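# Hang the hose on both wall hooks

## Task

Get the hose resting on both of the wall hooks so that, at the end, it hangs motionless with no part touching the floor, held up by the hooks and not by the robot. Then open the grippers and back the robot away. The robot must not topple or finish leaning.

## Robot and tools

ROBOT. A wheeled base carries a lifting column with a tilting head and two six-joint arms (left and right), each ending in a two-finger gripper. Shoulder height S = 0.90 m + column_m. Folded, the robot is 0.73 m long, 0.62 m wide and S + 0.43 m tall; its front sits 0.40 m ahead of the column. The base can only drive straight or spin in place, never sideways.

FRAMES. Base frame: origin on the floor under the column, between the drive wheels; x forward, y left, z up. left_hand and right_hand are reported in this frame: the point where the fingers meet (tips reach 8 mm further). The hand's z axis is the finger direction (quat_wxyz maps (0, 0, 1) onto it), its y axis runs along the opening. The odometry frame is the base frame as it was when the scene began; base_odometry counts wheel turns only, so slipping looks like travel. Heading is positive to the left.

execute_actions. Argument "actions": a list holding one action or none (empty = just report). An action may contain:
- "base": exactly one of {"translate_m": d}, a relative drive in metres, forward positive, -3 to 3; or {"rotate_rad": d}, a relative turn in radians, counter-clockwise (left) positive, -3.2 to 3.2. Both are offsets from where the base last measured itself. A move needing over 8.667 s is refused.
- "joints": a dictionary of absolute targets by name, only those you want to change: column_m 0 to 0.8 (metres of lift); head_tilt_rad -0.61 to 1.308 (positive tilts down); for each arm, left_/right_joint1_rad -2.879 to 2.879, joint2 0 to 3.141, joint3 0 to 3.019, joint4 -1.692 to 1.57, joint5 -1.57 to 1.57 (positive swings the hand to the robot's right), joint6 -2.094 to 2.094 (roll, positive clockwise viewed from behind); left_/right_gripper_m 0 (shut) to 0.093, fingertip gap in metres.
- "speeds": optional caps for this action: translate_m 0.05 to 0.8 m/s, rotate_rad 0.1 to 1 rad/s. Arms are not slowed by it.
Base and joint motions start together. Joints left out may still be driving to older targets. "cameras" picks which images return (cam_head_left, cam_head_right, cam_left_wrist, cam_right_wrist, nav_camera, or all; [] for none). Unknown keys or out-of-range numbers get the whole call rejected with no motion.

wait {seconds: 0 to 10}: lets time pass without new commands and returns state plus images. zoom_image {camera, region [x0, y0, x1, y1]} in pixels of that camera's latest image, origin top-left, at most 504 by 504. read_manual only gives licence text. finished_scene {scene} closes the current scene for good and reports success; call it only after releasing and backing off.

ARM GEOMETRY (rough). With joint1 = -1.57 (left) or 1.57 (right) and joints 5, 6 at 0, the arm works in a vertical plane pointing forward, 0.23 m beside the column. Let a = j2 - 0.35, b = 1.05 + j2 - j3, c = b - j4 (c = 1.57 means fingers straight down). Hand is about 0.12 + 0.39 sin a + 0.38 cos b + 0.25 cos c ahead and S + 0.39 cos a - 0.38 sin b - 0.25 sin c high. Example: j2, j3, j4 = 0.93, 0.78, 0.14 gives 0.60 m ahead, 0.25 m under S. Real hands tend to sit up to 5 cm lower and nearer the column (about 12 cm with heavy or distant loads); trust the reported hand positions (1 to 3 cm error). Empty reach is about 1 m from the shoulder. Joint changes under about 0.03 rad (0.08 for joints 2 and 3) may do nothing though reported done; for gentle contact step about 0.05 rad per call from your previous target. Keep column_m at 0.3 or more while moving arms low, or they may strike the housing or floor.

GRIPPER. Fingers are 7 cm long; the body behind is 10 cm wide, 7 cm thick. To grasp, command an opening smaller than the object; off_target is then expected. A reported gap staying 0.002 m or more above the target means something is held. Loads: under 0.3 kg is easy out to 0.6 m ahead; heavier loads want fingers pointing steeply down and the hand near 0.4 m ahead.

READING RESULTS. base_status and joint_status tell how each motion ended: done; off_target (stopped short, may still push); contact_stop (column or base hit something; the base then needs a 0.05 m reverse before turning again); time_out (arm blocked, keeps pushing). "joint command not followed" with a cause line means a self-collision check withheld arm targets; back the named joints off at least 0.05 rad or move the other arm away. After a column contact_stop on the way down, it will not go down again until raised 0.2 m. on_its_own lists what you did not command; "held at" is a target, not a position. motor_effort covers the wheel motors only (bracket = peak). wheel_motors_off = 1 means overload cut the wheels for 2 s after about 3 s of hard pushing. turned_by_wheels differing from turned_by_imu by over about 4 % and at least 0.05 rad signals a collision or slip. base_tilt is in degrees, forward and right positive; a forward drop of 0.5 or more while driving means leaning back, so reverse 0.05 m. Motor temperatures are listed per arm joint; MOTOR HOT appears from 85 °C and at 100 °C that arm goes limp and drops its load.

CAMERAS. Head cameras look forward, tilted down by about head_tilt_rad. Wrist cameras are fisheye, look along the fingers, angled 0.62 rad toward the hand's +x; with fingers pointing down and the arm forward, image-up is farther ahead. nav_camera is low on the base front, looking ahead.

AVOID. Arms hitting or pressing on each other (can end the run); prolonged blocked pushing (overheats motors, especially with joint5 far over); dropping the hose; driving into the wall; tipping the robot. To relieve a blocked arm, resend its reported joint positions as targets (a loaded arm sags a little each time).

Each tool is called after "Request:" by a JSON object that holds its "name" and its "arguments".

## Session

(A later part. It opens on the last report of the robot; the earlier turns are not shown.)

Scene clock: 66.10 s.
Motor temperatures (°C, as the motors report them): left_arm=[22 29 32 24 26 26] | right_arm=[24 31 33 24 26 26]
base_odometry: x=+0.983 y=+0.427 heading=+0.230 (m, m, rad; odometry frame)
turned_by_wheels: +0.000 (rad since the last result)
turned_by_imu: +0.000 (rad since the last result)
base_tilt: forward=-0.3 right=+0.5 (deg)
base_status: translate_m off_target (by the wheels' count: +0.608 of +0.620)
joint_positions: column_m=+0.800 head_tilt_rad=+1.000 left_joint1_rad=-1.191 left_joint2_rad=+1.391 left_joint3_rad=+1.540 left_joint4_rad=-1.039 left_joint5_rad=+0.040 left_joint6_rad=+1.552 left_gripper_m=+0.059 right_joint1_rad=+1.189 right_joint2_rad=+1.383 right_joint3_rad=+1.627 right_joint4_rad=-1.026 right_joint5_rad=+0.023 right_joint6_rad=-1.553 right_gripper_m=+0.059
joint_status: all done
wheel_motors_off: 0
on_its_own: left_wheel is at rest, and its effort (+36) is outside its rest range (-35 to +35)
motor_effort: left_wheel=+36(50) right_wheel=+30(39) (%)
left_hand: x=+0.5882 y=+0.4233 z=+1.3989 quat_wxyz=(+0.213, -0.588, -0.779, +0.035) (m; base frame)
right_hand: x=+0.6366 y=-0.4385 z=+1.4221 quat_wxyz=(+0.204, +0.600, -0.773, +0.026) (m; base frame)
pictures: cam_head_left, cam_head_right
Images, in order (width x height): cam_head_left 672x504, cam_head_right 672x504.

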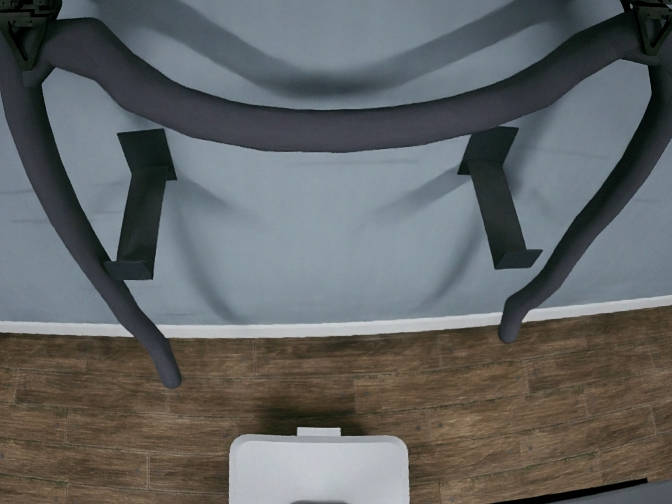

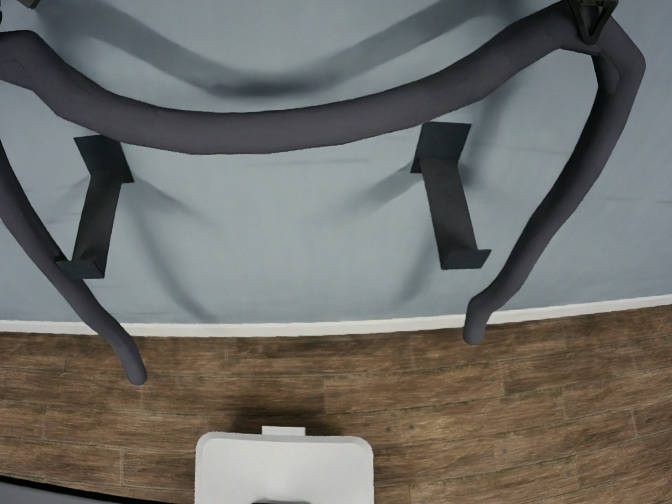

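Request:
{"name": "execute_actions", "arguments": {"actions": [{"base":{"translate_m":-0.14},"speeds":{"translate_m":0.15},"joints":{"left_joint1_rad":-1.2,"right_joint1_rad":1.2,"left_joint2_rad":1.38,"left_joint3_rad":1.6,"left_joint4_rad":-1.0,"right_joint2_rad":1.38,"right_joint3_rad":1.6,"right_joint4_rad":-1.0}}], "cameras": []}}

Request:
{"name": "execute_actions", "arguments": {"actions": [{"joints":{"column_m":0.5,"head_tilt_rad":0.8}}], "cameras": ["cam_head_left","cam_head_right"]}}

Scene clock: 69.20 s.
Motor temperatures (°C, as the motors report them): left_arm=[22 29 33 24 26 26] | right_arm=[24 31 33 24 26 26]
base_odometry: x=+0.847 y=+0.395 heading=+0.230 (m, m, rad; odometry frame)
turned_by_wheels: +0.000 (rad since the last result)
turned_by_imu: +0.001 (rad since the last result)
base_tilt: forward=+0.3 right=+0.6 (deg)
base_status: done
joint_positions: column_m=+0.800 head_tilt_rad=+1.002 left_joint1_rad=-1.224 left_joint2_rad=+1.418 left_joint3_rad=+1.575 left_joint4_rad=-0.997 left_joint5_rad=+0.039 left_joint6_rad=+1.552 left_gripper_m=+0.059 right_joint1_rad=+1.215 right_joint2_rad=+1.418 right_joint3_rad=+1.593 right_joint4_rad=-0.992 right_joint5_rad=+0.024 right_joint6_rad=-1.553 right_gripper_m=+0.059
joint_status: all done
wheel_motors_off: 0
motor_effort: left_wheel=+1(37) right_wheel=-1(37) (%)
left_hand: x=+0.6095 y=+0.4131 z=+1.3833 quat_wxyz=(+0.190, -0.603, -0.774, +0.025) (m; base frame)
right_hand: x=+0.6174 y=-0.4298 z=+1.3912 quat_wxyz=(+0.209, +0.604, -0.769, +0.005) (m; base frame)
pictures: none
No camera images: the call's "cameras" was empty. Leave "cameras" out to get every camera's image.

Scene clock: 73.63 s.
Motor temperatures (°C, as the motors report them): left_arm=[22 29 31 24 26 26] | right_arm=[24 31 32 24 26 26]
base_odometry: x=+0.847 y=+0.395 heading=+0.230 (m, m, rad; odometry frame)
turned_by_wheels: +0.000 (rad since the last result)
turned_by_imu: +0.000 (rad since the last result)
base_tilt: forward=+0.3 right=+0.6 (deg)
base_status: not commanded
joint_positions: column_m=+0.500 head_tilt_rad=+0.816 left_joint1_rad=-1.224 left_joint2_rad=+1.418 left_joint3_rad=+1.575 left_joint4_rad=-0.997 left_joint5_rad=+0.039 left_joint6_rad=+1.555 left_gripper_m=+0.059 right_joint1_rad=+1.215 right_joint2_rad=+1.418 right_joint3_rad=+1.593 right_joint4_rad=-0.999 right_joint5_rad=+0.029 right_joint6_rad=-1.574 right_gripper_m=+0.059
joint_status: all done
wheel_motors_off: 0
motor_effort: left_wheel=+1(2) right_wheel=+0(3) (%)
left_hand: x=+0.6095 y=+0.4131 z=+1.0834 quat_wxyz=(+0.190, -0.604, -0.774, +0.026) (m; base frame)
right_hand: x=+0.6156 y=-0.4300 z=+1.0920 quat_wxyz=(+0.213, +0.611, -0.762, +0.002) (m; base frame)
pictures: cam_head_left, cam_head_right
Images, in order (width x height): cam_head_left 672x504, cam_head_right 672x504.

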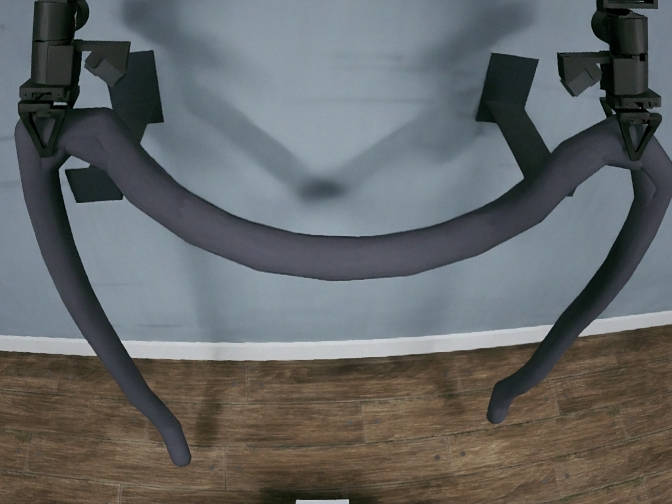

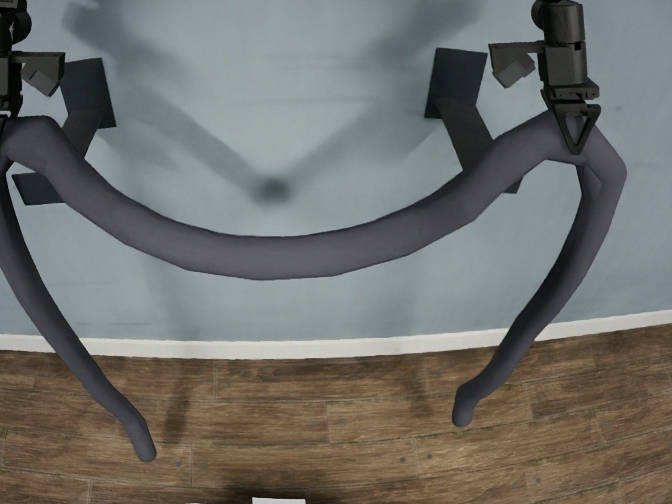

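Request:
{"name": "execute_actions", "arguments": {"actions": [{"joints":{"column_m":0.62}}], "cameras": []}}

Request:
{"name": "execute_actions", "arguments": {"actions": [{"base":{"translate_m":0.08},"speeds":{"translate_m":0.1}}], "cameras": []}}

Request:
{"name": "execute_actions", "arguments": {"actions": [{"joints":{"column_m":0.49}}], "cameras": ["cam_head_left","cam_head_right"]}}

Scene clock: 76.67 s.
Motor temperatures (°C, as the motors report them): left_arm=[22 29 30 24 26 26] | right_arm=[24 31 32 24 26 26]
base_odometry: x=+0.847 y=+0.395 heading=+0.230 (m, m, rad; odometry frame)
turned_by_wheels: +0.000 (rad since the last result)
turned_by_imu: +0.000 (rad since the last result)
base_tilt: forward=+0.2 right=+0.6 (deg)
base_status: not commanded
joint_positions: column_m=+0.620 head_tilt_rad=+0.816 left_joint1_rad=-1.224 left_joint2_rad=+1.418 left_joint3_rad=+1.575 left_joint4_rad=-0.997 left_joint5_rad=+0.039 left_joint6_rad=+1.555 left_gripper_m=+0.059 right_joint1_rad=+1.215 right_joint2_rad=+1.418 right_joint3_rad=+1.593 right_joint4_rad=-0.997 right_joint5_rad=+0.026 right_joint6_rad=-1.574 right_gripper_m=+0.059
joint_status: all done
wheel_motors_off: 0
motor_effort: left_wheel=+2(2) right_wheel=-2(3) (%)
left_hand: x=+0.6095 y=+0.4131 z=+1.2032 quat_wxyz=(+0.190, -0.604, -0.773, +0.026) (m; base frame)
right_hand: x=+0.6162 y=-0.4298 z=+1.2116 quat_wxyz=(+0.211, +0.611, -0.762, +0.002) (m; base frame)
pictures: none
No camera images: the call's "cameras" was empty. Leave "cameras" out to get every camera's image.

Scene clock: 78.43 s.
Motor temperatures (°C, as the motors report them): left_arm=[22 29 29 24 26 26] | right_arm=[24 31 31 24 26 26]
base_odometry: x=+0.925 y=+0.413 heading=+0.229 (m, m, rad; odometry frame)
turned_by_wheels: -0.001 (rad since the last result)
turned_by_imu: -0.001 (rad since the last result)
base_tilt: forward=+0.3 right=+0.6 (deg)
base_status: done
joint_positions: column_m=+0.620 head_tilt_rad=+0.815 left_joint1_rad=-1.224 left_joint2_rad=+1.418 left_joint3_rad=+1.575 left_joint4_rad=-0.996 left_joint5_rad=+0.039 left_joint6_rad=+1.555 left_gripper_m=+0.059 right_joint1_rad=+1.215 right_joint2_rad=+1.418 right_joint3_rad=+1.593 right_joint4_rad=-0.992 right_joint5_rad=+0.025 right_joint6_rad=-1.574 right_gripper_m=+0.059
joint_status: not commanded
wheel_motors_off: 0
motor_effort: left_wheel=-1(33) right_wheel=+1(26) (%)
left_hand: x=+0.6099 y=+0.4131 z=+1.2032 quat_wxyz=(+0.190, -0.604, -0.773, +0.025) (m; base frame)
right_hand: x=+0.6173 y=-0.4300 z=+1.2112 quat_wxyz=(+0.209, +0.612, -0.763, +0.004) (m; base frame)
pictures: none
No camera images: the call's "cameras" was empty. Leave "cameras" out to get every camera's image.

Scene clock: 80.70 s.
Motor temperatures (°C, as the motors report them): left_arm=[22 29 29 24 26 26] | right_arm=[24 31 31 24 26 26]
base_odometry: x=+0.925 y=+0.413 heading=+0.229 (m, m, rad; odometry frame)
turned_by_wheels: +0.000 (rad since the last result)
turned_by_imu: +0.000 (rad since the last result)
base_tilt: forward=+0.3 right=+0.6 (deg)
base_status: not commanded
joint_positions: column_m=+0.490 head_tilt_rad=+0.815 left_joint1_rad=-1.224 left_joint2_rad=+1.418 left_joint3_rad=+1.575 left_joint4_rad=-0.996 left_joint5_rad=+0.039 left_joint6_rad=+1.555 left_gripper_m=+0.059 right_joint1_rad=+1.215 right_joint2_rad=+1.418 right_joint3_rad=+1.593 right_joint4_rad=-0.992 right_joint5_rad=+0.025 right_joint6_rad=-1.574 right_gripper_m=+0.059
joint_status: all done
wheel_motors_off: 0
motor_effort: left_wheel=-1(1) right_wheel=+0(0) (%)
left_hand: x=+0.6099 y=+0.4131 z=+1.0734 quat_wxyz=(+0.190, -0.604, -0.773, +0.025) (m; base frame)
right_hand: x=+0.6173 y=-0.4300 z=+1.0814 quat_wxyz=(+0.209, +0.612, -0.763, +0.004) (m; base frame)
pictures: cam_head_left, cam_head_right
Images, in order (width x height): cam_head_left 672x504, cam_head_right 672x504.

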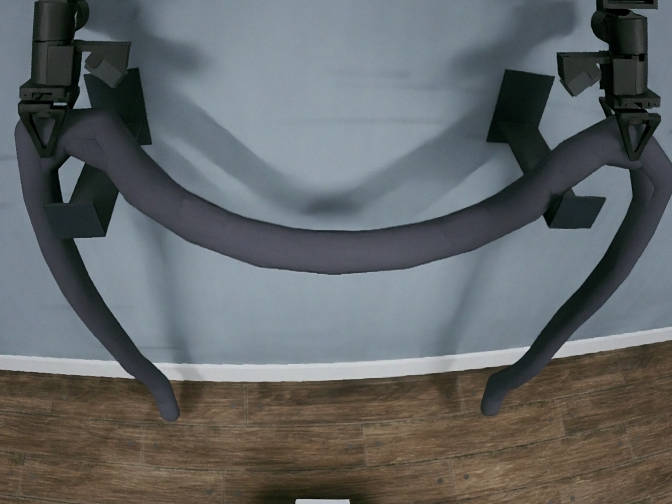

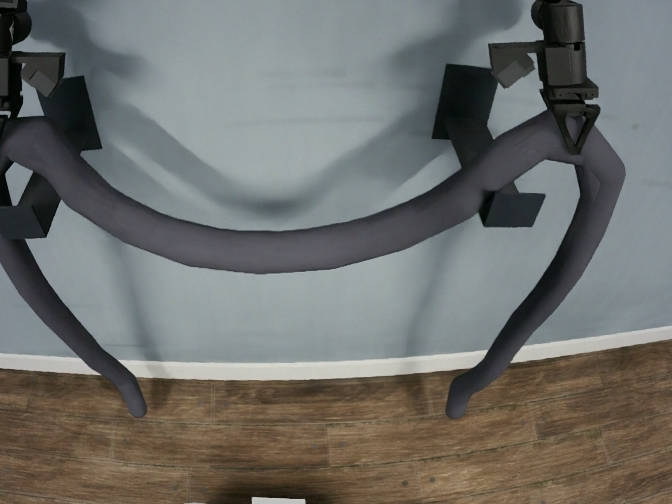

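Both inside. Release.

Request:
{"name": "execute_actions", "arguments": {"actions": [{"joints":{"left_gripper_m":0.093,"right_gripper_m":0.093}}], "cameras": []}}

Request:
{"name": "execute_actions", "arguments": {"actions": [{"joints":{"column_m":0.62}}], "cameras": ["cam_head_left"]}}

Request:
{"name": "execute_actions", "arguments": {"actions": [{"base":{"translate_m":-0.8},"speeds":{"translate_m":0.4},"joints":{"head_tilt_rad":0.55}}], "cameras": ["cam_head_left","nav_camera"]}}

Request:
{"name": "wait", "arguments": {"seconds": 3}}

Scene clock: 82.53 s.
Motor temperatures (°C, as the motors report them): left_arm=[22 29 28 24 26 26] | right_arm=[24 31 31 24 26 26]
base_odometry: x=+0.925 y=+0.413 heading=+0.229 (m, m, rad; odometry frame)
turned_by_wheels: +0.000 (rad since the last result)
turned_by_imu: +0.000 (rad since the last result)
base_tilt: forward=+0.3 right=+0.7 (deg)
base_status: not commanded
joint_positions: column_m=+0.490 head_tilt_rad=+0.815 left_joint1_rad=-1.205 left_joint2_rad=+1.393 left_joint3_rad=+1.575 left_joint4_rad=-0.996 left_joint5_rad=+0.024 left_joint6_rad=+1.557 left_gripper_m=+0.093 right_joint1_rad=+1.213 right_joint2_rad=+1.385 right_joint3_rad=+1.593 right_joint4_rad=-0.993 right_joint5_rad=+0.045 right_joint6_rad=-1.574 right_gripper_m=+0.093
joint_status: all done
wheel_motors_off: 0
motor_effort: left_wheel=-1(1) right_wheel=+2(3) (%)
left_hand: x=+0.6164 y=+0.4232 z=+1.0896 quat_wxyz=(+0.192, -0.603, -0.774, +0.006) (m; base frame)
right_hand: x=+0.6276 y=-0.4308 z=+1.0994 quat_wxyz=(+0.208, +0.614, -0.761, +0.022) (m; base frame)
pictures: none
No camera images: the call's "cameras" was empty. Leave "cameras" out to get every camera's image.

Scene clock: 84.80 s.
Motor temperatures (°C, as the motors report them): left_arm=[22 29 28 24 26 26] | right_arm=[24 31 30 24 26 26]
base_odometry: x=+0.925 y=+0.413 heading=+0.229 (m, m, rad; odometry frame)
turned_by_wheels: +0.000 (rad since the last result)
turned_by_imu: +0.000 (rad since the last result)
base_tilt: forward=+0.3 right=+0.6 (deg)
base_status: not commanded
joint_positions: column_m=+0.620 head_tilt_rad=+0.815 left_joint1_rad=-1.205 left_joint2_rad=+1.393 left_joint3_rad=+1.575 left_joint4_rad=-0.996 left_joint5_rad=+0.024 left_joint6_rad=+1.557 left_gripper_m=+0.093 right_joint1_rad=+1.213 right_joint2_rad=+1.385 right_joint3_rad=+1.593 right_joint4_rad=-0.993 right_joint5_rad=+0.045 right_joint6_rad=-1.574 right_gripper_m=+0.093
joint_status: all done
wheel_motors_off: 0
motor_effort: left_wheel=-2(1) right_wheel=+4(3) (%)
left_hand: x=+0.6164 y=+0.4232 z=+1.2195 quat_wxyz=(+0.192, -0.603, -0.774, +0.006) (m; base frame)
right_hand: x=+0.6276 y=-0.4308 z=+1.2292 quat_wxyz=(+0.208, +0.614, -0.761, +0.022) (m; base frame)
pictures: cam_head_left
Images, in order (width x height): cam_head_left 672x504.

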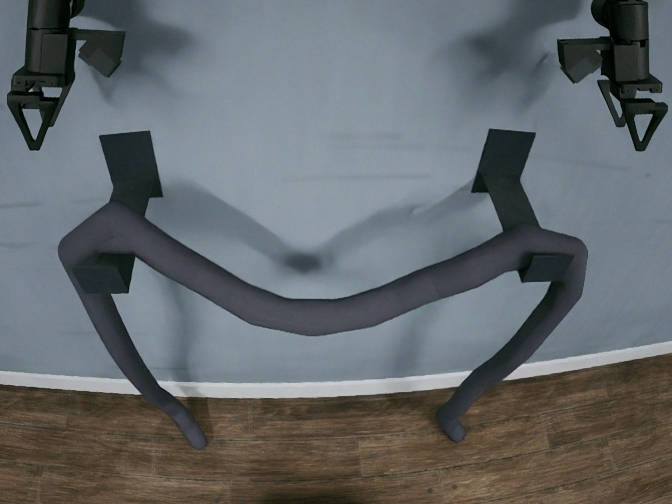

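Scene clock: 88.40 s.
Motor temperatures (°C, as the motors report them): left_arm=[22 29 28 24 26 26] | right_arm=[24 31 30 24 25 26]
base_odometry: x=+0.146 y=+0.231 heading=+0.229 (m, m, rad; odometry frame)
turned_by_wheels: -0.001 (rad since the last result)
turned_by_imu: +0.002 (rad since the last result)
base_tilt: forward=+0.3 right=+0.6 (deg)
base_status: done
joint_positions: column_m=+0.620 head_tilt_rad=+0.568 left_joint1_rad=-1.204 left_joint2_rad=+1.392 left_joint3_rad=+1.579 left_joint4_rad=-0.996 left_joint5_rad=+0.024 left_joint6_rad=+1.558 left_gripper_m=+0.093 right_joint1_rad=+1.213 right_joint2_rad=+1.385 right_joint3_rad=+1.593 right_joint4_rad=-0.996 right_joint5_rad=+0.045 right_joint6_rad=-1.574 right_gripper_m=+0.093
joint_status: all done
wheel_motors_off: 0
motor_effort: left_wheel=-2(35) right_wheel=+1(38) (%)
left_hand: x=+0.6187 y=+0.4235 z=+1.2208 quat_wxyz=(+0.191, -0.603, -0.774, +0.004) (m; base frame)
right_hand: x=+0.6270 y=-0.4307 z=+1.2294 quat_wxyz=(+0.209, +0.614, -0.761, +0.021) (m; base frame)
pictures: cam_head_left, nav_camera
Images, in order (width x height): cam_head_left 672x504, nav_camera 672x504.

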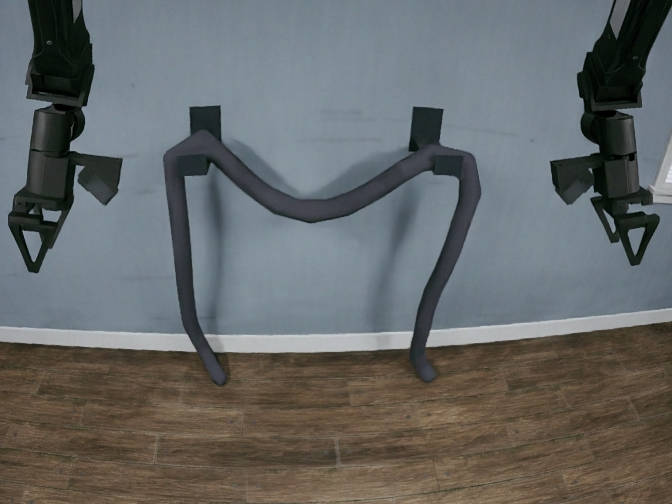

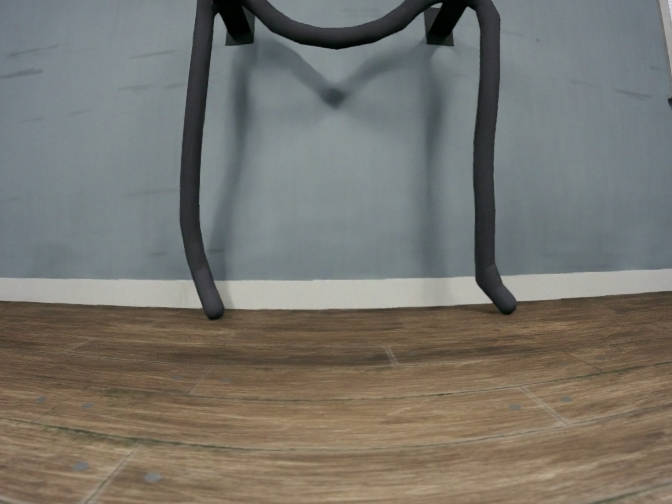

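Scene clock: 91.40 s.
Motor temperatures (°C, as the motors report them): left_arm=[22 29 27 24 26 26] | right_arm=[24 31 30 24 25 26]
base_odometry: x=+0.146 y=+0.231 heading=+0.229 (m, m, rad; odometry frame)
turned_by_wheels: +0.000 (rad since the last result)
turned_by_imu: +0.000 (rad since the last result)
base_tilt: forward=+0.3 right=+0.6 (deg)
base_status: done
joint_positions: column_m=+0.620 head_tilt_rad=+0.568 left_joint1_rad=-1.204 left_joint2_rad=+1.392 left_joint3_rad=+1.579 left_joint4_rad=-0.996 left_joint5_rad=+0.024 left_joint6_rad=+1.558 left_gripper_m=+0.093 right_joint1_rad=+1.213 right_joint2_rad=+1.385 right_joint3_rad=+1.593 right_joint4_rad=-0.996 right_joint5_rad=+0.045 right_joint6_rad=-1.574 right_gripper_m=+0.093
joint_status: all done
wheel_motors_off: 0
motor_effort: left_wheel=-1(35) right_wheel=-1(38) (%)
left_hand: x=+0.6187 y=+0.4235 z=+1.2208 quat_wxyz=(+0.191, -0.603, -0.774, +0.004) (m; base frame)
right_hand: x=+0.6270 y=-0.4307 z=+1.2294 quat_wxyz=(+0.209, +0.614, -0.761, +0.021) (m; base frame)
wait: 3.00 s; at rest by 0.27 s
pictures: cam_head_left, cam_head_right, cam_left_wrist, cam_right_wrist, nav_camera
Images, in order (width x height): cam_head_left 672x504, cam_head_right 672x504, cam_left_wrist 504x504, cam_right_wrist 504x504, nav_camera 672x504.

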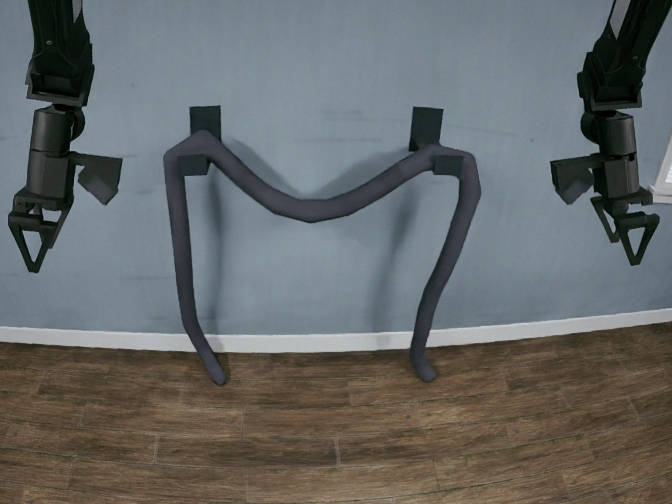

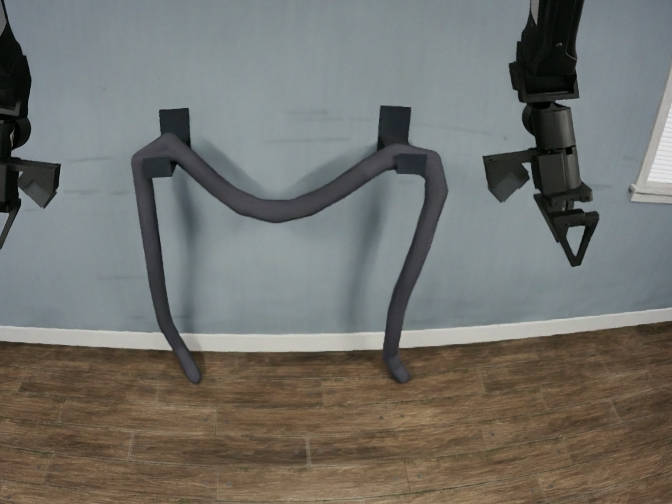

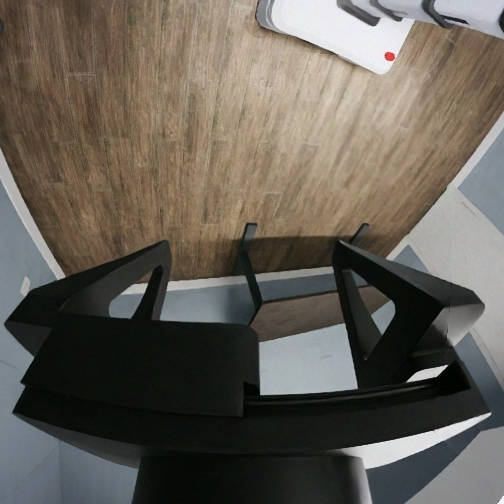

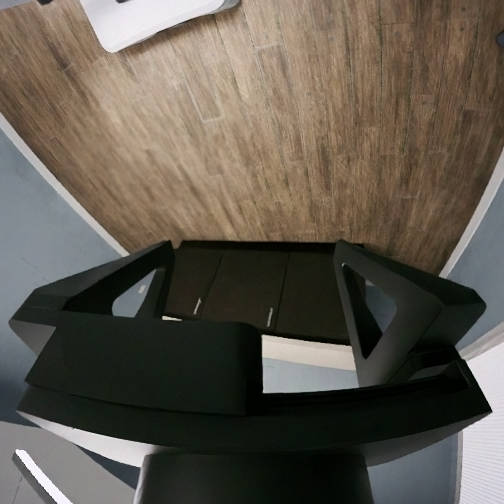

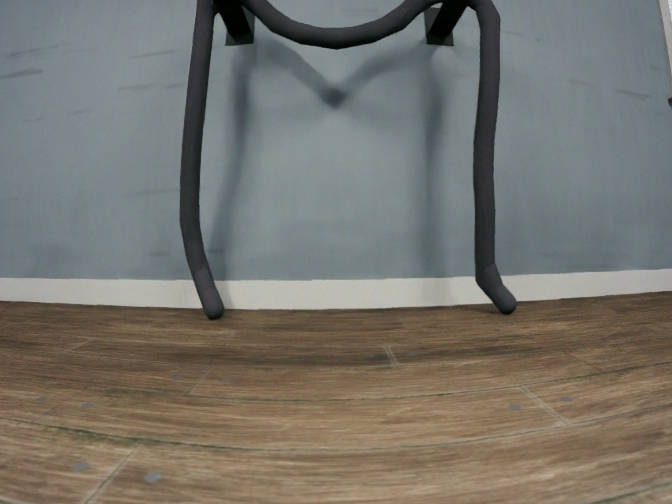

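Request:
{"name": "execute_actions", "arguments": {"actions": [{"joints":{"column_m":0.2,"left_joint1_rad":-1.40,"left_joint2_rad":1.85,"left_joint3_rad":1.4,"left_joint4_rad":1.2,"left_joint5_rad":0,"left_joint6_rad":0,"right_joint1_rad":1.40,"right_joint2_rad":1.85,"right_joint3_rad":1.4,"right_joint4_rad":1.2,"right_joint5_rad":0,"right_joint6_rad":0,"head_tilt_rad":0.3}}]}}

Scene clock: 99.83 s.
Motor temperatures (°C, as the motors report them): left_arm=[22 29 26 24 26 26] | right_arm=[24 31 29 24 25 26]
base_odometry: x=+0.146 y=+0.231 heading=+0.229 (m, m, rad; odometry frame)
turned_by_wheels: +0.000 (rad since the last result)
turned_by_imu: +0.001 (rad since the last result)
base_tilt: forward=+0.2 right=+0.5 (deg)
base_status: not commanded
joint_positions: column_m=+0.200 head_tilt_rad=+0.319 left_joint1_rad=-1.399 left_joint2_rad=+1.840 left_joint3_rad=+1.402 left_joint4_rad=+1.180 left_joint5_rad=+0.000 left_joint6_rad=+0.012 left_gripper_m=+0.093 right_joint1_rad=+1.414 right_joint2_rad=+1.841 right_joint3_rad=+1.403 right_joint4_rad=+1.188 right_joint5_rad=-0.001 right_joint6_rad=-0.015 right_gripper_m=+0.093
joint_status: all done
wheel_motors_off: 0
motor_effort: left_wheel=-2(3) right_wheel=+2(2) (%)
left_hand: x=+0.7700 y=+0.3465 z=+0.6866 quat_wxyz=(-0.589, -0.014, -0.803, -0.088) (m; base frame)
right_hand: x=+0.7711 y=-0.3367 z=+0.6864 quat_wxyz=(-0.592, +0.015, -0.801, +0.082) (m; base frame)
pictures: cam_head_left, cam_head_right, cam_left_wrist, cam_right_wrist, nav_camera
Images, in order (width x height): cam_head_left 672x504, cam_head_right 672x504, cam_left_wrist 504x504, cam_right_wrist 504x504, nav_camera 672x504.

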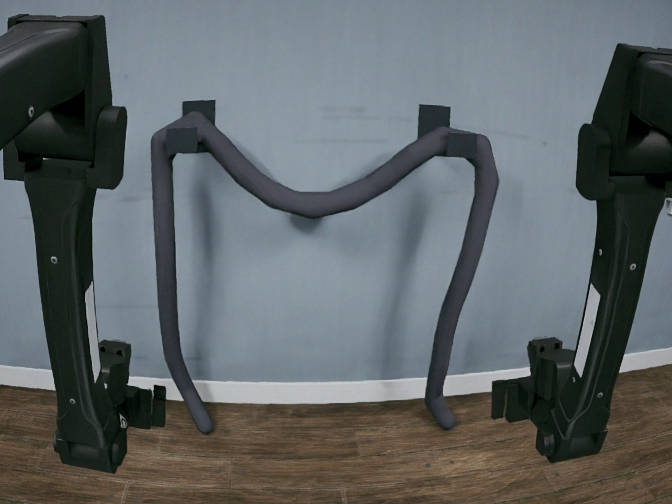

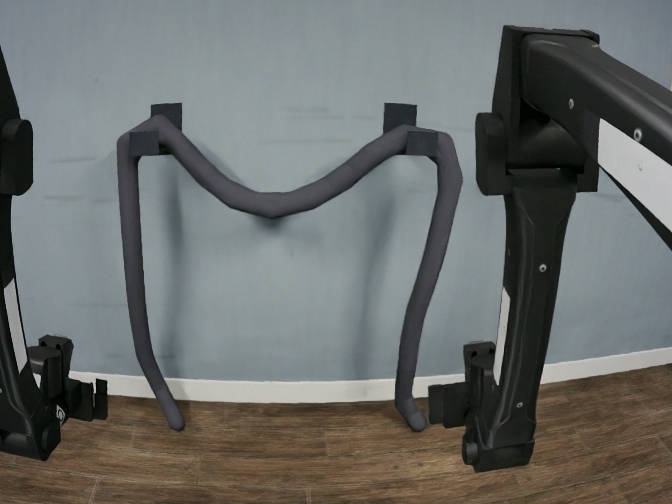

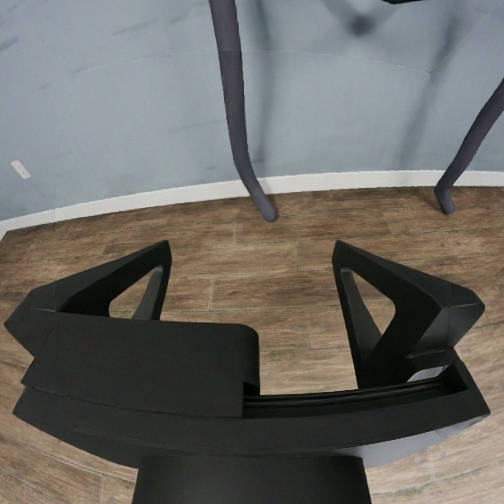

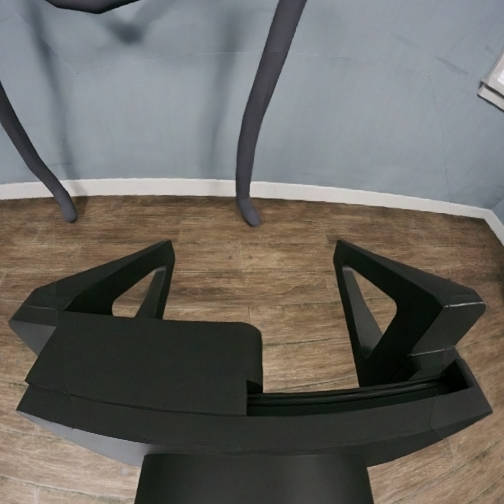

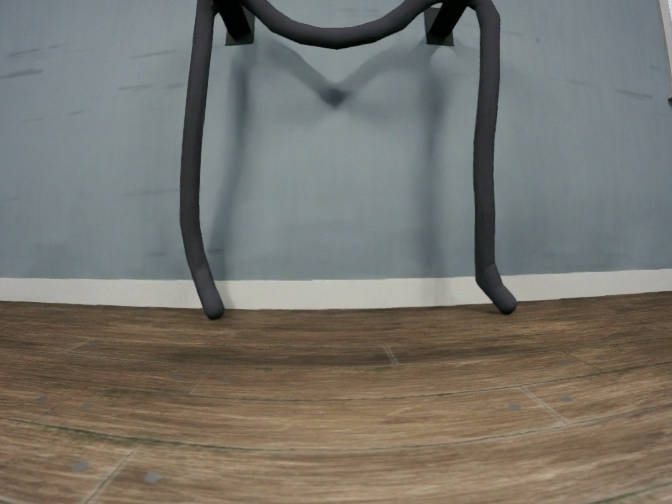

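Request:
{"name": "execute_actions", "arguments": {"actions": [{"base":{"translate_m":0.5},"joints":{"left_joint1_rad":-1.33,"right_joint1_rad":1.33}}]}}

Scene clock: 103.53 s.
Motor temperatures (°C, as the motors report them): left_arm=[22 29 26 24 26 26] | right_arm=[24 30 29 24 25 26]
base_odometry: x=+0.633 y=+0.345 heading=+0.227 (m, m, rad; odometry frame)
turned_by_wheels: -0.001 (rad since the last result)
turned_by_imu: -0.002 (rad since the last result)
base_tilt: forward=+0.3 right=+0.6 (deg)
base_status: done
joint_positions: column_m=+0.200 head_tilt_rad=+0.319 left_joint1_rad=-1.324 left_joint2_rad=+1.840 left_joint3_rad=+1.399 left_joint4_rad=+1.181 left_joint5_rad=+0.000 left_joint6_rad=+0.012 left_gripper_m=+0.093 right_joint1_rad=+1.321 right_joint2_rad=+1.842 right_joint3_rad=+1.404 right_joint4_rad=+1.188 right_joint5_rad=+0.000 right_joint6_rad=-0.015 right_gripper_m=+0.093
joint_status: all done
wheel_motors_off: 0
motor_effort: left_wheel=-1(42) right_wheel=+1(28) (%)
left_hand: x=+0.7626 y=+0.3993 z=+0.6953 quat_wxyz=(-0.585, -0.018, -0.801, -0.126) (m; base frame)
right_hand: x=+0.7644 y=-0.4021 z=+0.6978 quat_wxyz=(-0.589, +0.020, -0.797, +0.128) (m; base frame)
pictures: cam_head_left, cam_head_right, cam_left_wrist, cam_right_wrist, nav_camera
Images, in order (width x height): cam_head_left 672x504, cam_head_right 672x504, cam_left_wrist 504x504, cam_right_wrist 504x504, nav_camera 672x504.

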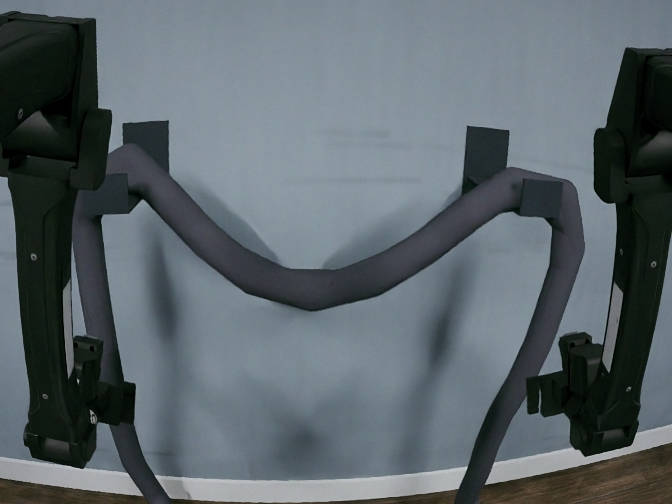

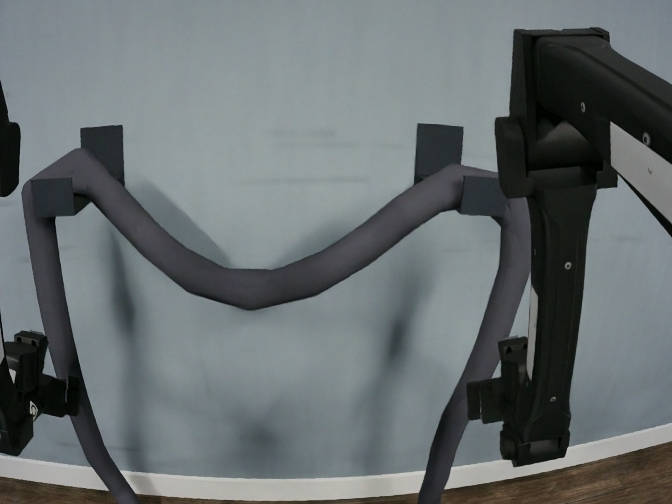

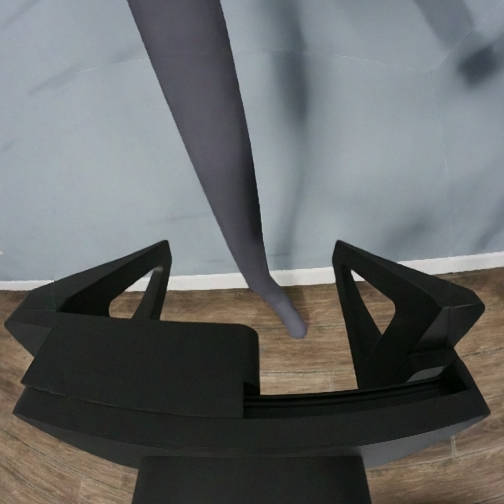

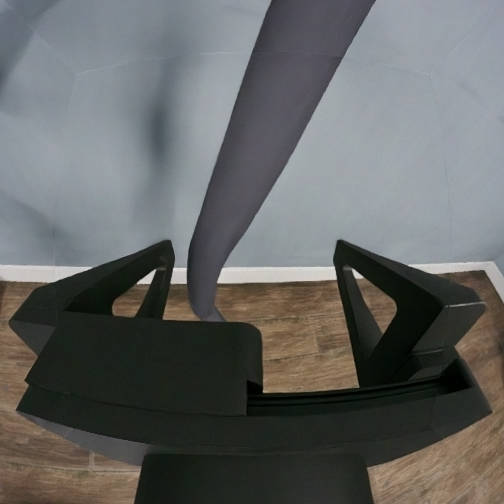

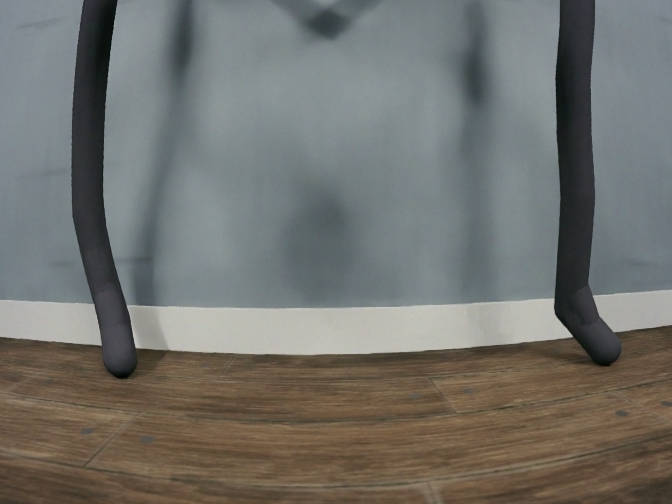

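Request:
{"name": "execute_actions", "arguments": {"actions": [{"base":{"translate_m":0.13},"speeds":{"translate_m":0.15}}], "cameras": ["cam_head_left","cam_left_wrist","cam_right_wrist"]}}

Scene clock: 105.80 s.
Motor temperatures (°C, as the motors report them): left_arm=[22 28 25 24 26 26] | right_arm=[24 30 29 24 25 26]
base_odometry: x=+0.759 y=+0.374 heading=+0.226 (m, m, rad; odometry frame)
turned_by_wheels: -0.001 (rad since the last result)
turned_by_imu: -0.001 (rad since the last result)
base_tilt: forward=+0.2 right=+0.6 (deg)
base_status: done
joint_positions: column_m=+0.200 head_tilt_rad=+0.319 left_joint1_rad=-1.325 left_joint2_rad=+1.840 left_joint3_rad=+1.396 left_joint4_rad=+1.181 left_joint5_rad=+0.000 left_joint6_rad=+0.011 left_gripper_m=+0.093 right_joint1_rad=+1.321 right_joint2_rad=+1.843 right_joint3_rad=+1.403 right_joint4_rad=+1.188 right_joint5_rad=+0.000 right_joint6_rad=-0.015 right_gripper_m=+0.093
joint_status: not commanded
wheel_motors_off: 0
motor_effort: left_wheel=+0(32) right_wheel=+0(32) (%)
left_hand: x=+0.7614 y=+0.3988 z=+0.6943 quat_wxyz=(-0.584, -0.018, -0.802, -0.125) (m; base frame)
right_hand: x=+0.7636 y=-0.4022 z=+0.6970 quat_wxyz=(-0.589, +0.020, -0.798, +0.128) (m; base frame)
pictures: cam_head_left, cam_left_wrist, cam_right_wrist
Images, in order (width x height): cam_head_left 672x504, cam_left_wrist 504x504, cam_right_wrist 504x504.

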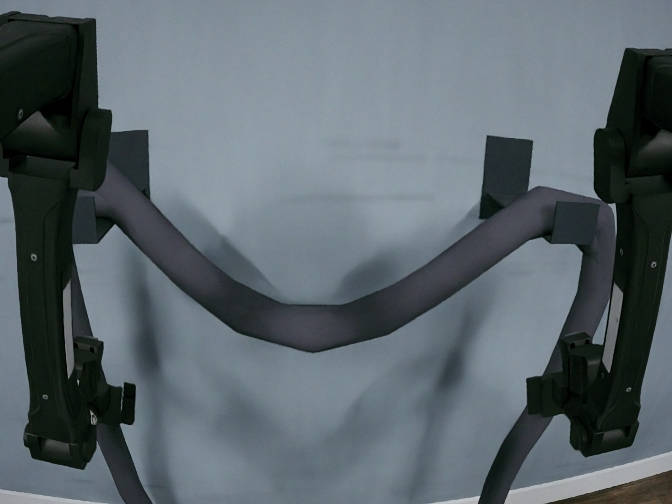

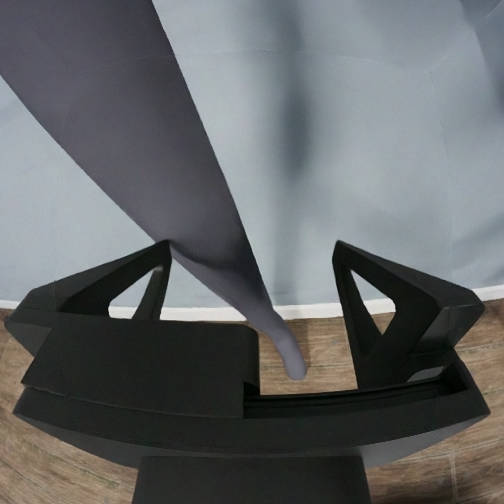

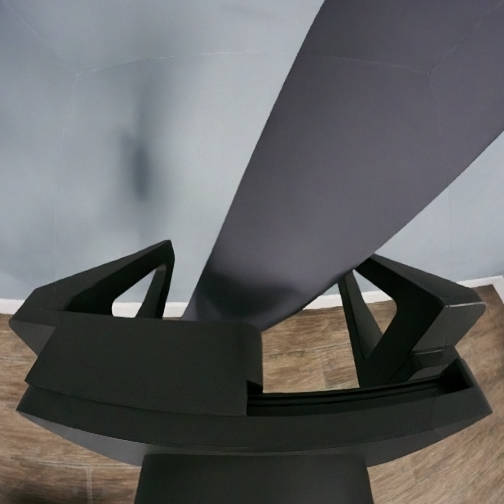

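Request:
{"name": "execute_actions", "arguments": {"actions": [{"joints":{"right_gripper_m":0.02,"left_joint1_rad":-1.27}}], "cameras": ["cam_left_wrist","cam_right_wrist"]}}

Request:
{"name": "execute_actions", "arguments": {"actions": [{"joints":{"left_joint2_rad":1.95,"left_joint3_rad":1.6,"left_joint4_rad":1.1}}], "cameras": ["cam_left_wrist","cam_right_wrist"]}}

Scene clock: 107.63 s.
Motor temperatures (°C, as the motors report them): left_arm=[22 28 25 24 26 26] | right_arm=[24 30 28 24 25 26]
base_odometry: x=+0.759 y=+0.374 heading=+0.226 (m, m, rad; odometry frame)
turned_by_wheels: +0.000 (rad since the last result)
turned_by_imu: +0.000 (rad since the last result)
base_tilt: forward=+0.3 right=+0.5 (deg)
base_status: not commanded
joint_positions: column_m=+0.200 head_tilt_rad=+0.319 left_joint1_rad=-1.262 left_joint2_rad=+1.840 left_joint3_rad=+1.396 left_joint4_rad=+1.181 left_joint5_rad=+0.000 left_joint6_rad=+0.011 left_gripper_m=+0.093 right_joint1_rad=+1.321 right_joint2_rad=+1.843 right_joint3_rad=+1.403 right_joint4_rad=+1.194 right_joint5_rad=+0.006 right_joint6_rad=+0.010 right_gripper_m=+0.061
joint_status: right_gripper_m off_target (ended at +0.061, target +0.020); the others done
wheel_motors_off: 0
motor_effort: left_wheel=-1(2) right_wheel=+1(3) (%)
left_hand: x=+0.7553 y=+0.4419 z=+0.7049 quat_wxyz=(-0.582, -0.021, -0.798, -0.156) (m; base frame)
right_hand: x=+0.7639 y=-0.4028 z=+0.6986 quat_wxyz=(-0.593, +0.009, -0.796, +0.123) (m; base frame)
pictures: cam_left_wrist, cam_right_wrist
Images, in order (width x height): cam_left_wrist 504x504, cam_right_wrist 504x504.

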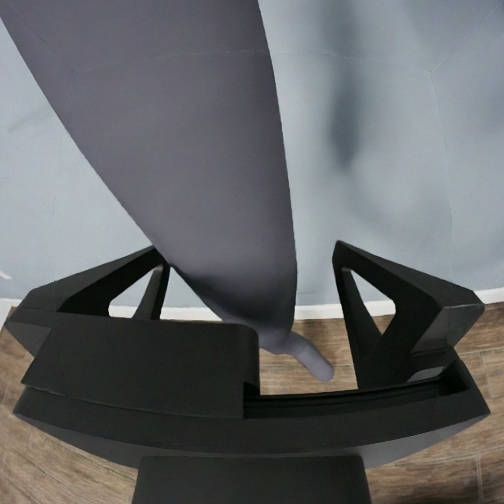

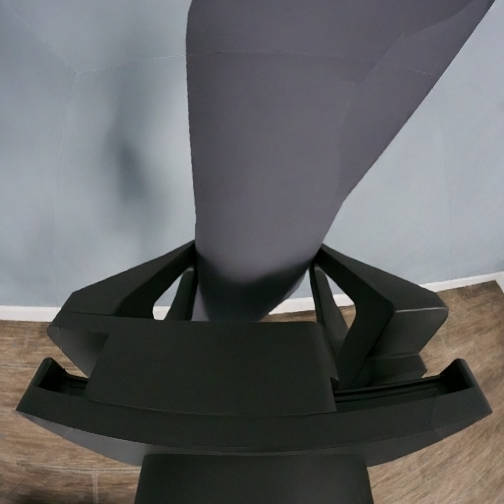

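Scene clock: 109.03 s.
Motor temperatures (°C, as the motors report them): left_arm=[22 28 25 24 26 26] | right_arm=[24 30 28 24 25 26]
base_odometry: x=+0.759 y=+0.374 heading=+0.226 (m, m, rad; odometry frame)
turned_by_wheels: +0.000 (rad since the last result)
turned_by_imu: +0.000 (rad since the last result)
base_tilt: forward=+0.3 right=+0.6 (deg)
base_status: not commanded
joint_positions: column_m=+0.200 head_tilt_rad=+0.319 left_joint1_rad=-1.262 left_joint2_rad=+1.955 left_joint3_rad=+1.588 left_joint4_rad=+1.109 left_joint5_rad=+0.000 left_joint6_rad=+0.011 left_gripper_m=+0.093 right_joint1_rad=+1.321 right_joint2_rad=+1.844 right_joint3_rad=+1.403 right_joint4_rad=+1.194 right_joint5_rad=+0.003 right_joint6_rad=+0.010 right_gripper_m=+0.020
joint_status: all done
wheel_motors_off: 0
on_its_own: right_gripper_m moved -0.041 to your old target +0.020
motor_effort: left_wheel=-2(2) right_wheel=+2(0) (%)
left_hand: x=+0.7844 y=+0.4568 z=+0.6674 quat_wxyz=(-0.583, -0.021, -0.797, -0.156) (m; base frame)
right_hand: x=+0.7635 y=-0.4024 z=+0.6977 quat_wxyz=(-0.592, +0.010, -0.797, +0.122) (m; base frame)
pictures: cam_left_wrist, cam_right_wrist
Images, in order (width x height): cam_left_wrist 504x504, cam_right_wrist 504x504.

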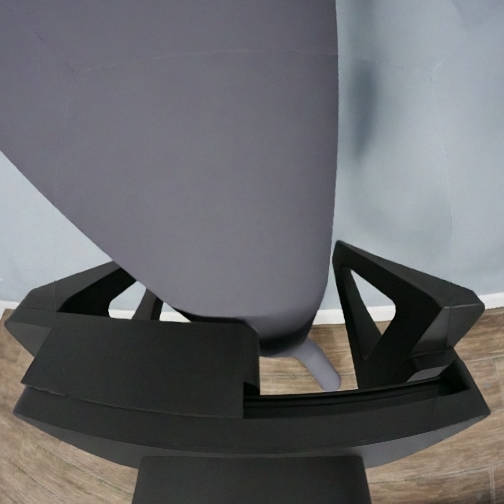

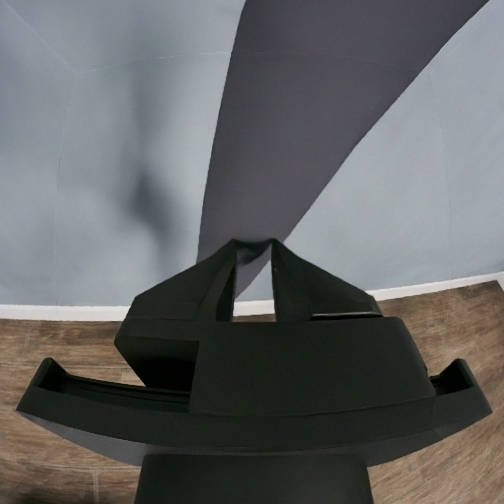

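Right slipped off. Close left, reopen right and go deeper.

Request:
{"name": "execute_actions", "arguments": {"actions": [{"joints":{"left_gripper_m":0.02,"right_gripper_m":0.093,"right_joint1_rad":1.28}}], "cameras": []}}

Request:
{"name": "execute_actions", "arguments": {"actions": [{"joints":{"right_joint2_rad":2.0,"right_joint3_rad":1.7,"right_joint4_rad":1.1}}], "cameras": ["cam_left_wrist","cam_right_wrist","cam_head_right"]}}

Scene clock: 110.43 s.
Motor temperatures (°C, as the motors report them): left_arm=[22 29 25 24 26 26] | right_arm=[24 30 28 24 25 26]
base_odometry: x=+0.759 y=+0.374 heading=+0.226 (m, m, rad; odometry frame)
turned_by_wheels: +0.000 (rad since the last result)
turned_by_imu: +0.000 (rad since the last result)
base_tilt: forward=+0.3 right=+0.5 (deg)
base_status: not commanded
joint_positions: column_m=+0.200 head_tilt_rad=+0.319 left_joint1_rad=-1.266 left_joint2_rad=+1.955 left_joint3_rad=+1.588 left_joint4_rad=+1.105 left_joint5_rad=+0.003 left_joint6_rad=+0.006 left_gripper_m=+0.058 right_joint1_rad=+1.290 right_joint2_rad=+1.844 right_joint3_rad=+1.403 right_joint4_rad=+1.194 right_joint5_rad=+0.001 right_joint6_rad=+0.010 right_gripper_m=+0.093
joint_status: left_gripper_m off_target (ended at +0.058, target +0.020); the others done
wheel_motors_off: 0
motor_effort: left_wheel=-2(2) right_wheel=+1(2) (%)
left_hand: x=+0.7844 y=+0.4539 z=+0.6654 quat_wxyz=(-0.582, -0.019, -0.799, -0.152) (m; base frame)
right_hand: x=+0.7606 y=-0.4237 z=+0.7028 quat_wxyz=(-0.591, +0.012, -0.795, +0.137) (m; base frame)
pictures: none
No camera images: the call's "cameras" was empty. Leave "cameras" out to get every camera's image.

Scene clock: 111.53 s.
Motor temperatures (°C, as the motors report them): left_arm=[22 29 25 24 26 26] | right_arm=[24 30 28 24 25 26]
base_odometry: x=+0.759 y=+0.374 heading=+0.226 (m, m, rad; odometry frame)
turned_by_wheels: +0.000 (rad since the last result)
turned_by_imu: +0.000 (rad since the last result)
base_tilt: forward=+0.3 right=+0.6 (deg)
base_status: not commanded
joint_positions: column_m=+0.200 head_tilt_rad=+0.319 left_joint1_rad=-1.266 left_joint2_rad=+1.955 left_joint3_rad=+1.588 left_joint4_rad=+1.105 left_joint5_rad=+0.003 left_joint6_rad=+0.006 left_gripper_m=+0.058 right_joint1_rad=+1.290 right_joint2_rad=+2.004 right_joint3_rad=+1.674 right_joint4_rad=+1.100 right_joint5_rad=+0.001 right_joint6_rad=+0.010 right_gripper_m=+0.093
joint_status: all done
wheel_motors_off: 0
motor_effort: left_wheel=-2(2) right_wheel=+2(1) (%)
left_hand: x=+0.7844 y=+0.4539 z=+0.6654 quat_wxyz=(-0.582, -0.019, -0.799, -0.152) (m; base frame)
right_hand: x=+0.8018 y=-0.4421 z=+0.6529 quat_wxyz=(-0.597, +0.013, -0.790, +0.137) (m; base frame)
pictures: cam_head_right, cam_left_wrist, cam_right_wrist
Images, in order (width x height): cam_head_right 672x504, cam_left_wrist 504x504, cam_right_wrist 504x504.

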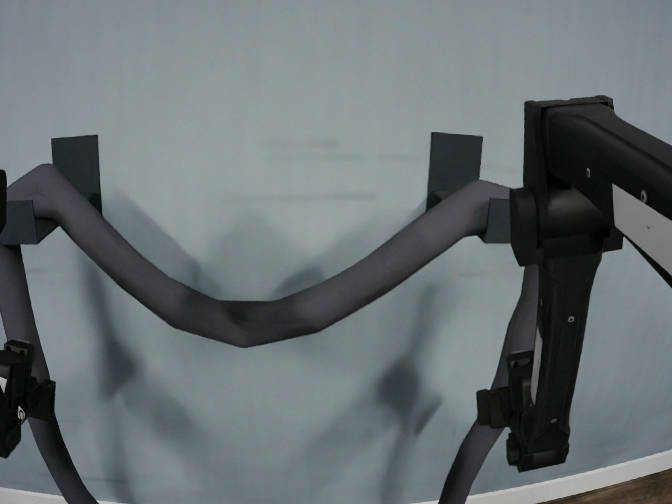

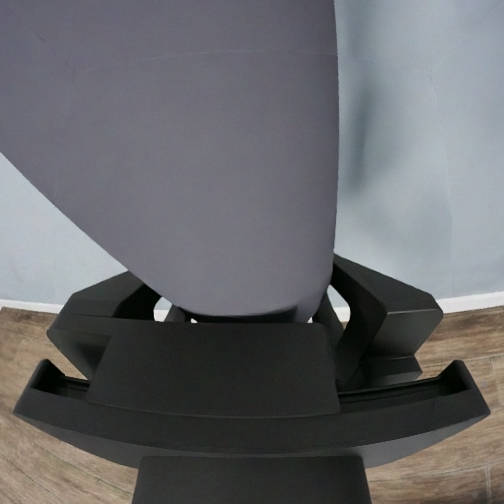

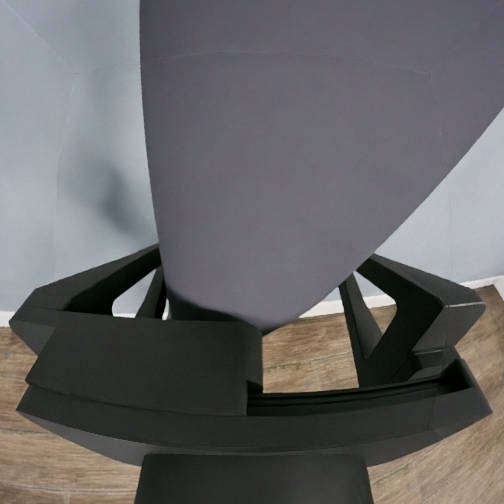

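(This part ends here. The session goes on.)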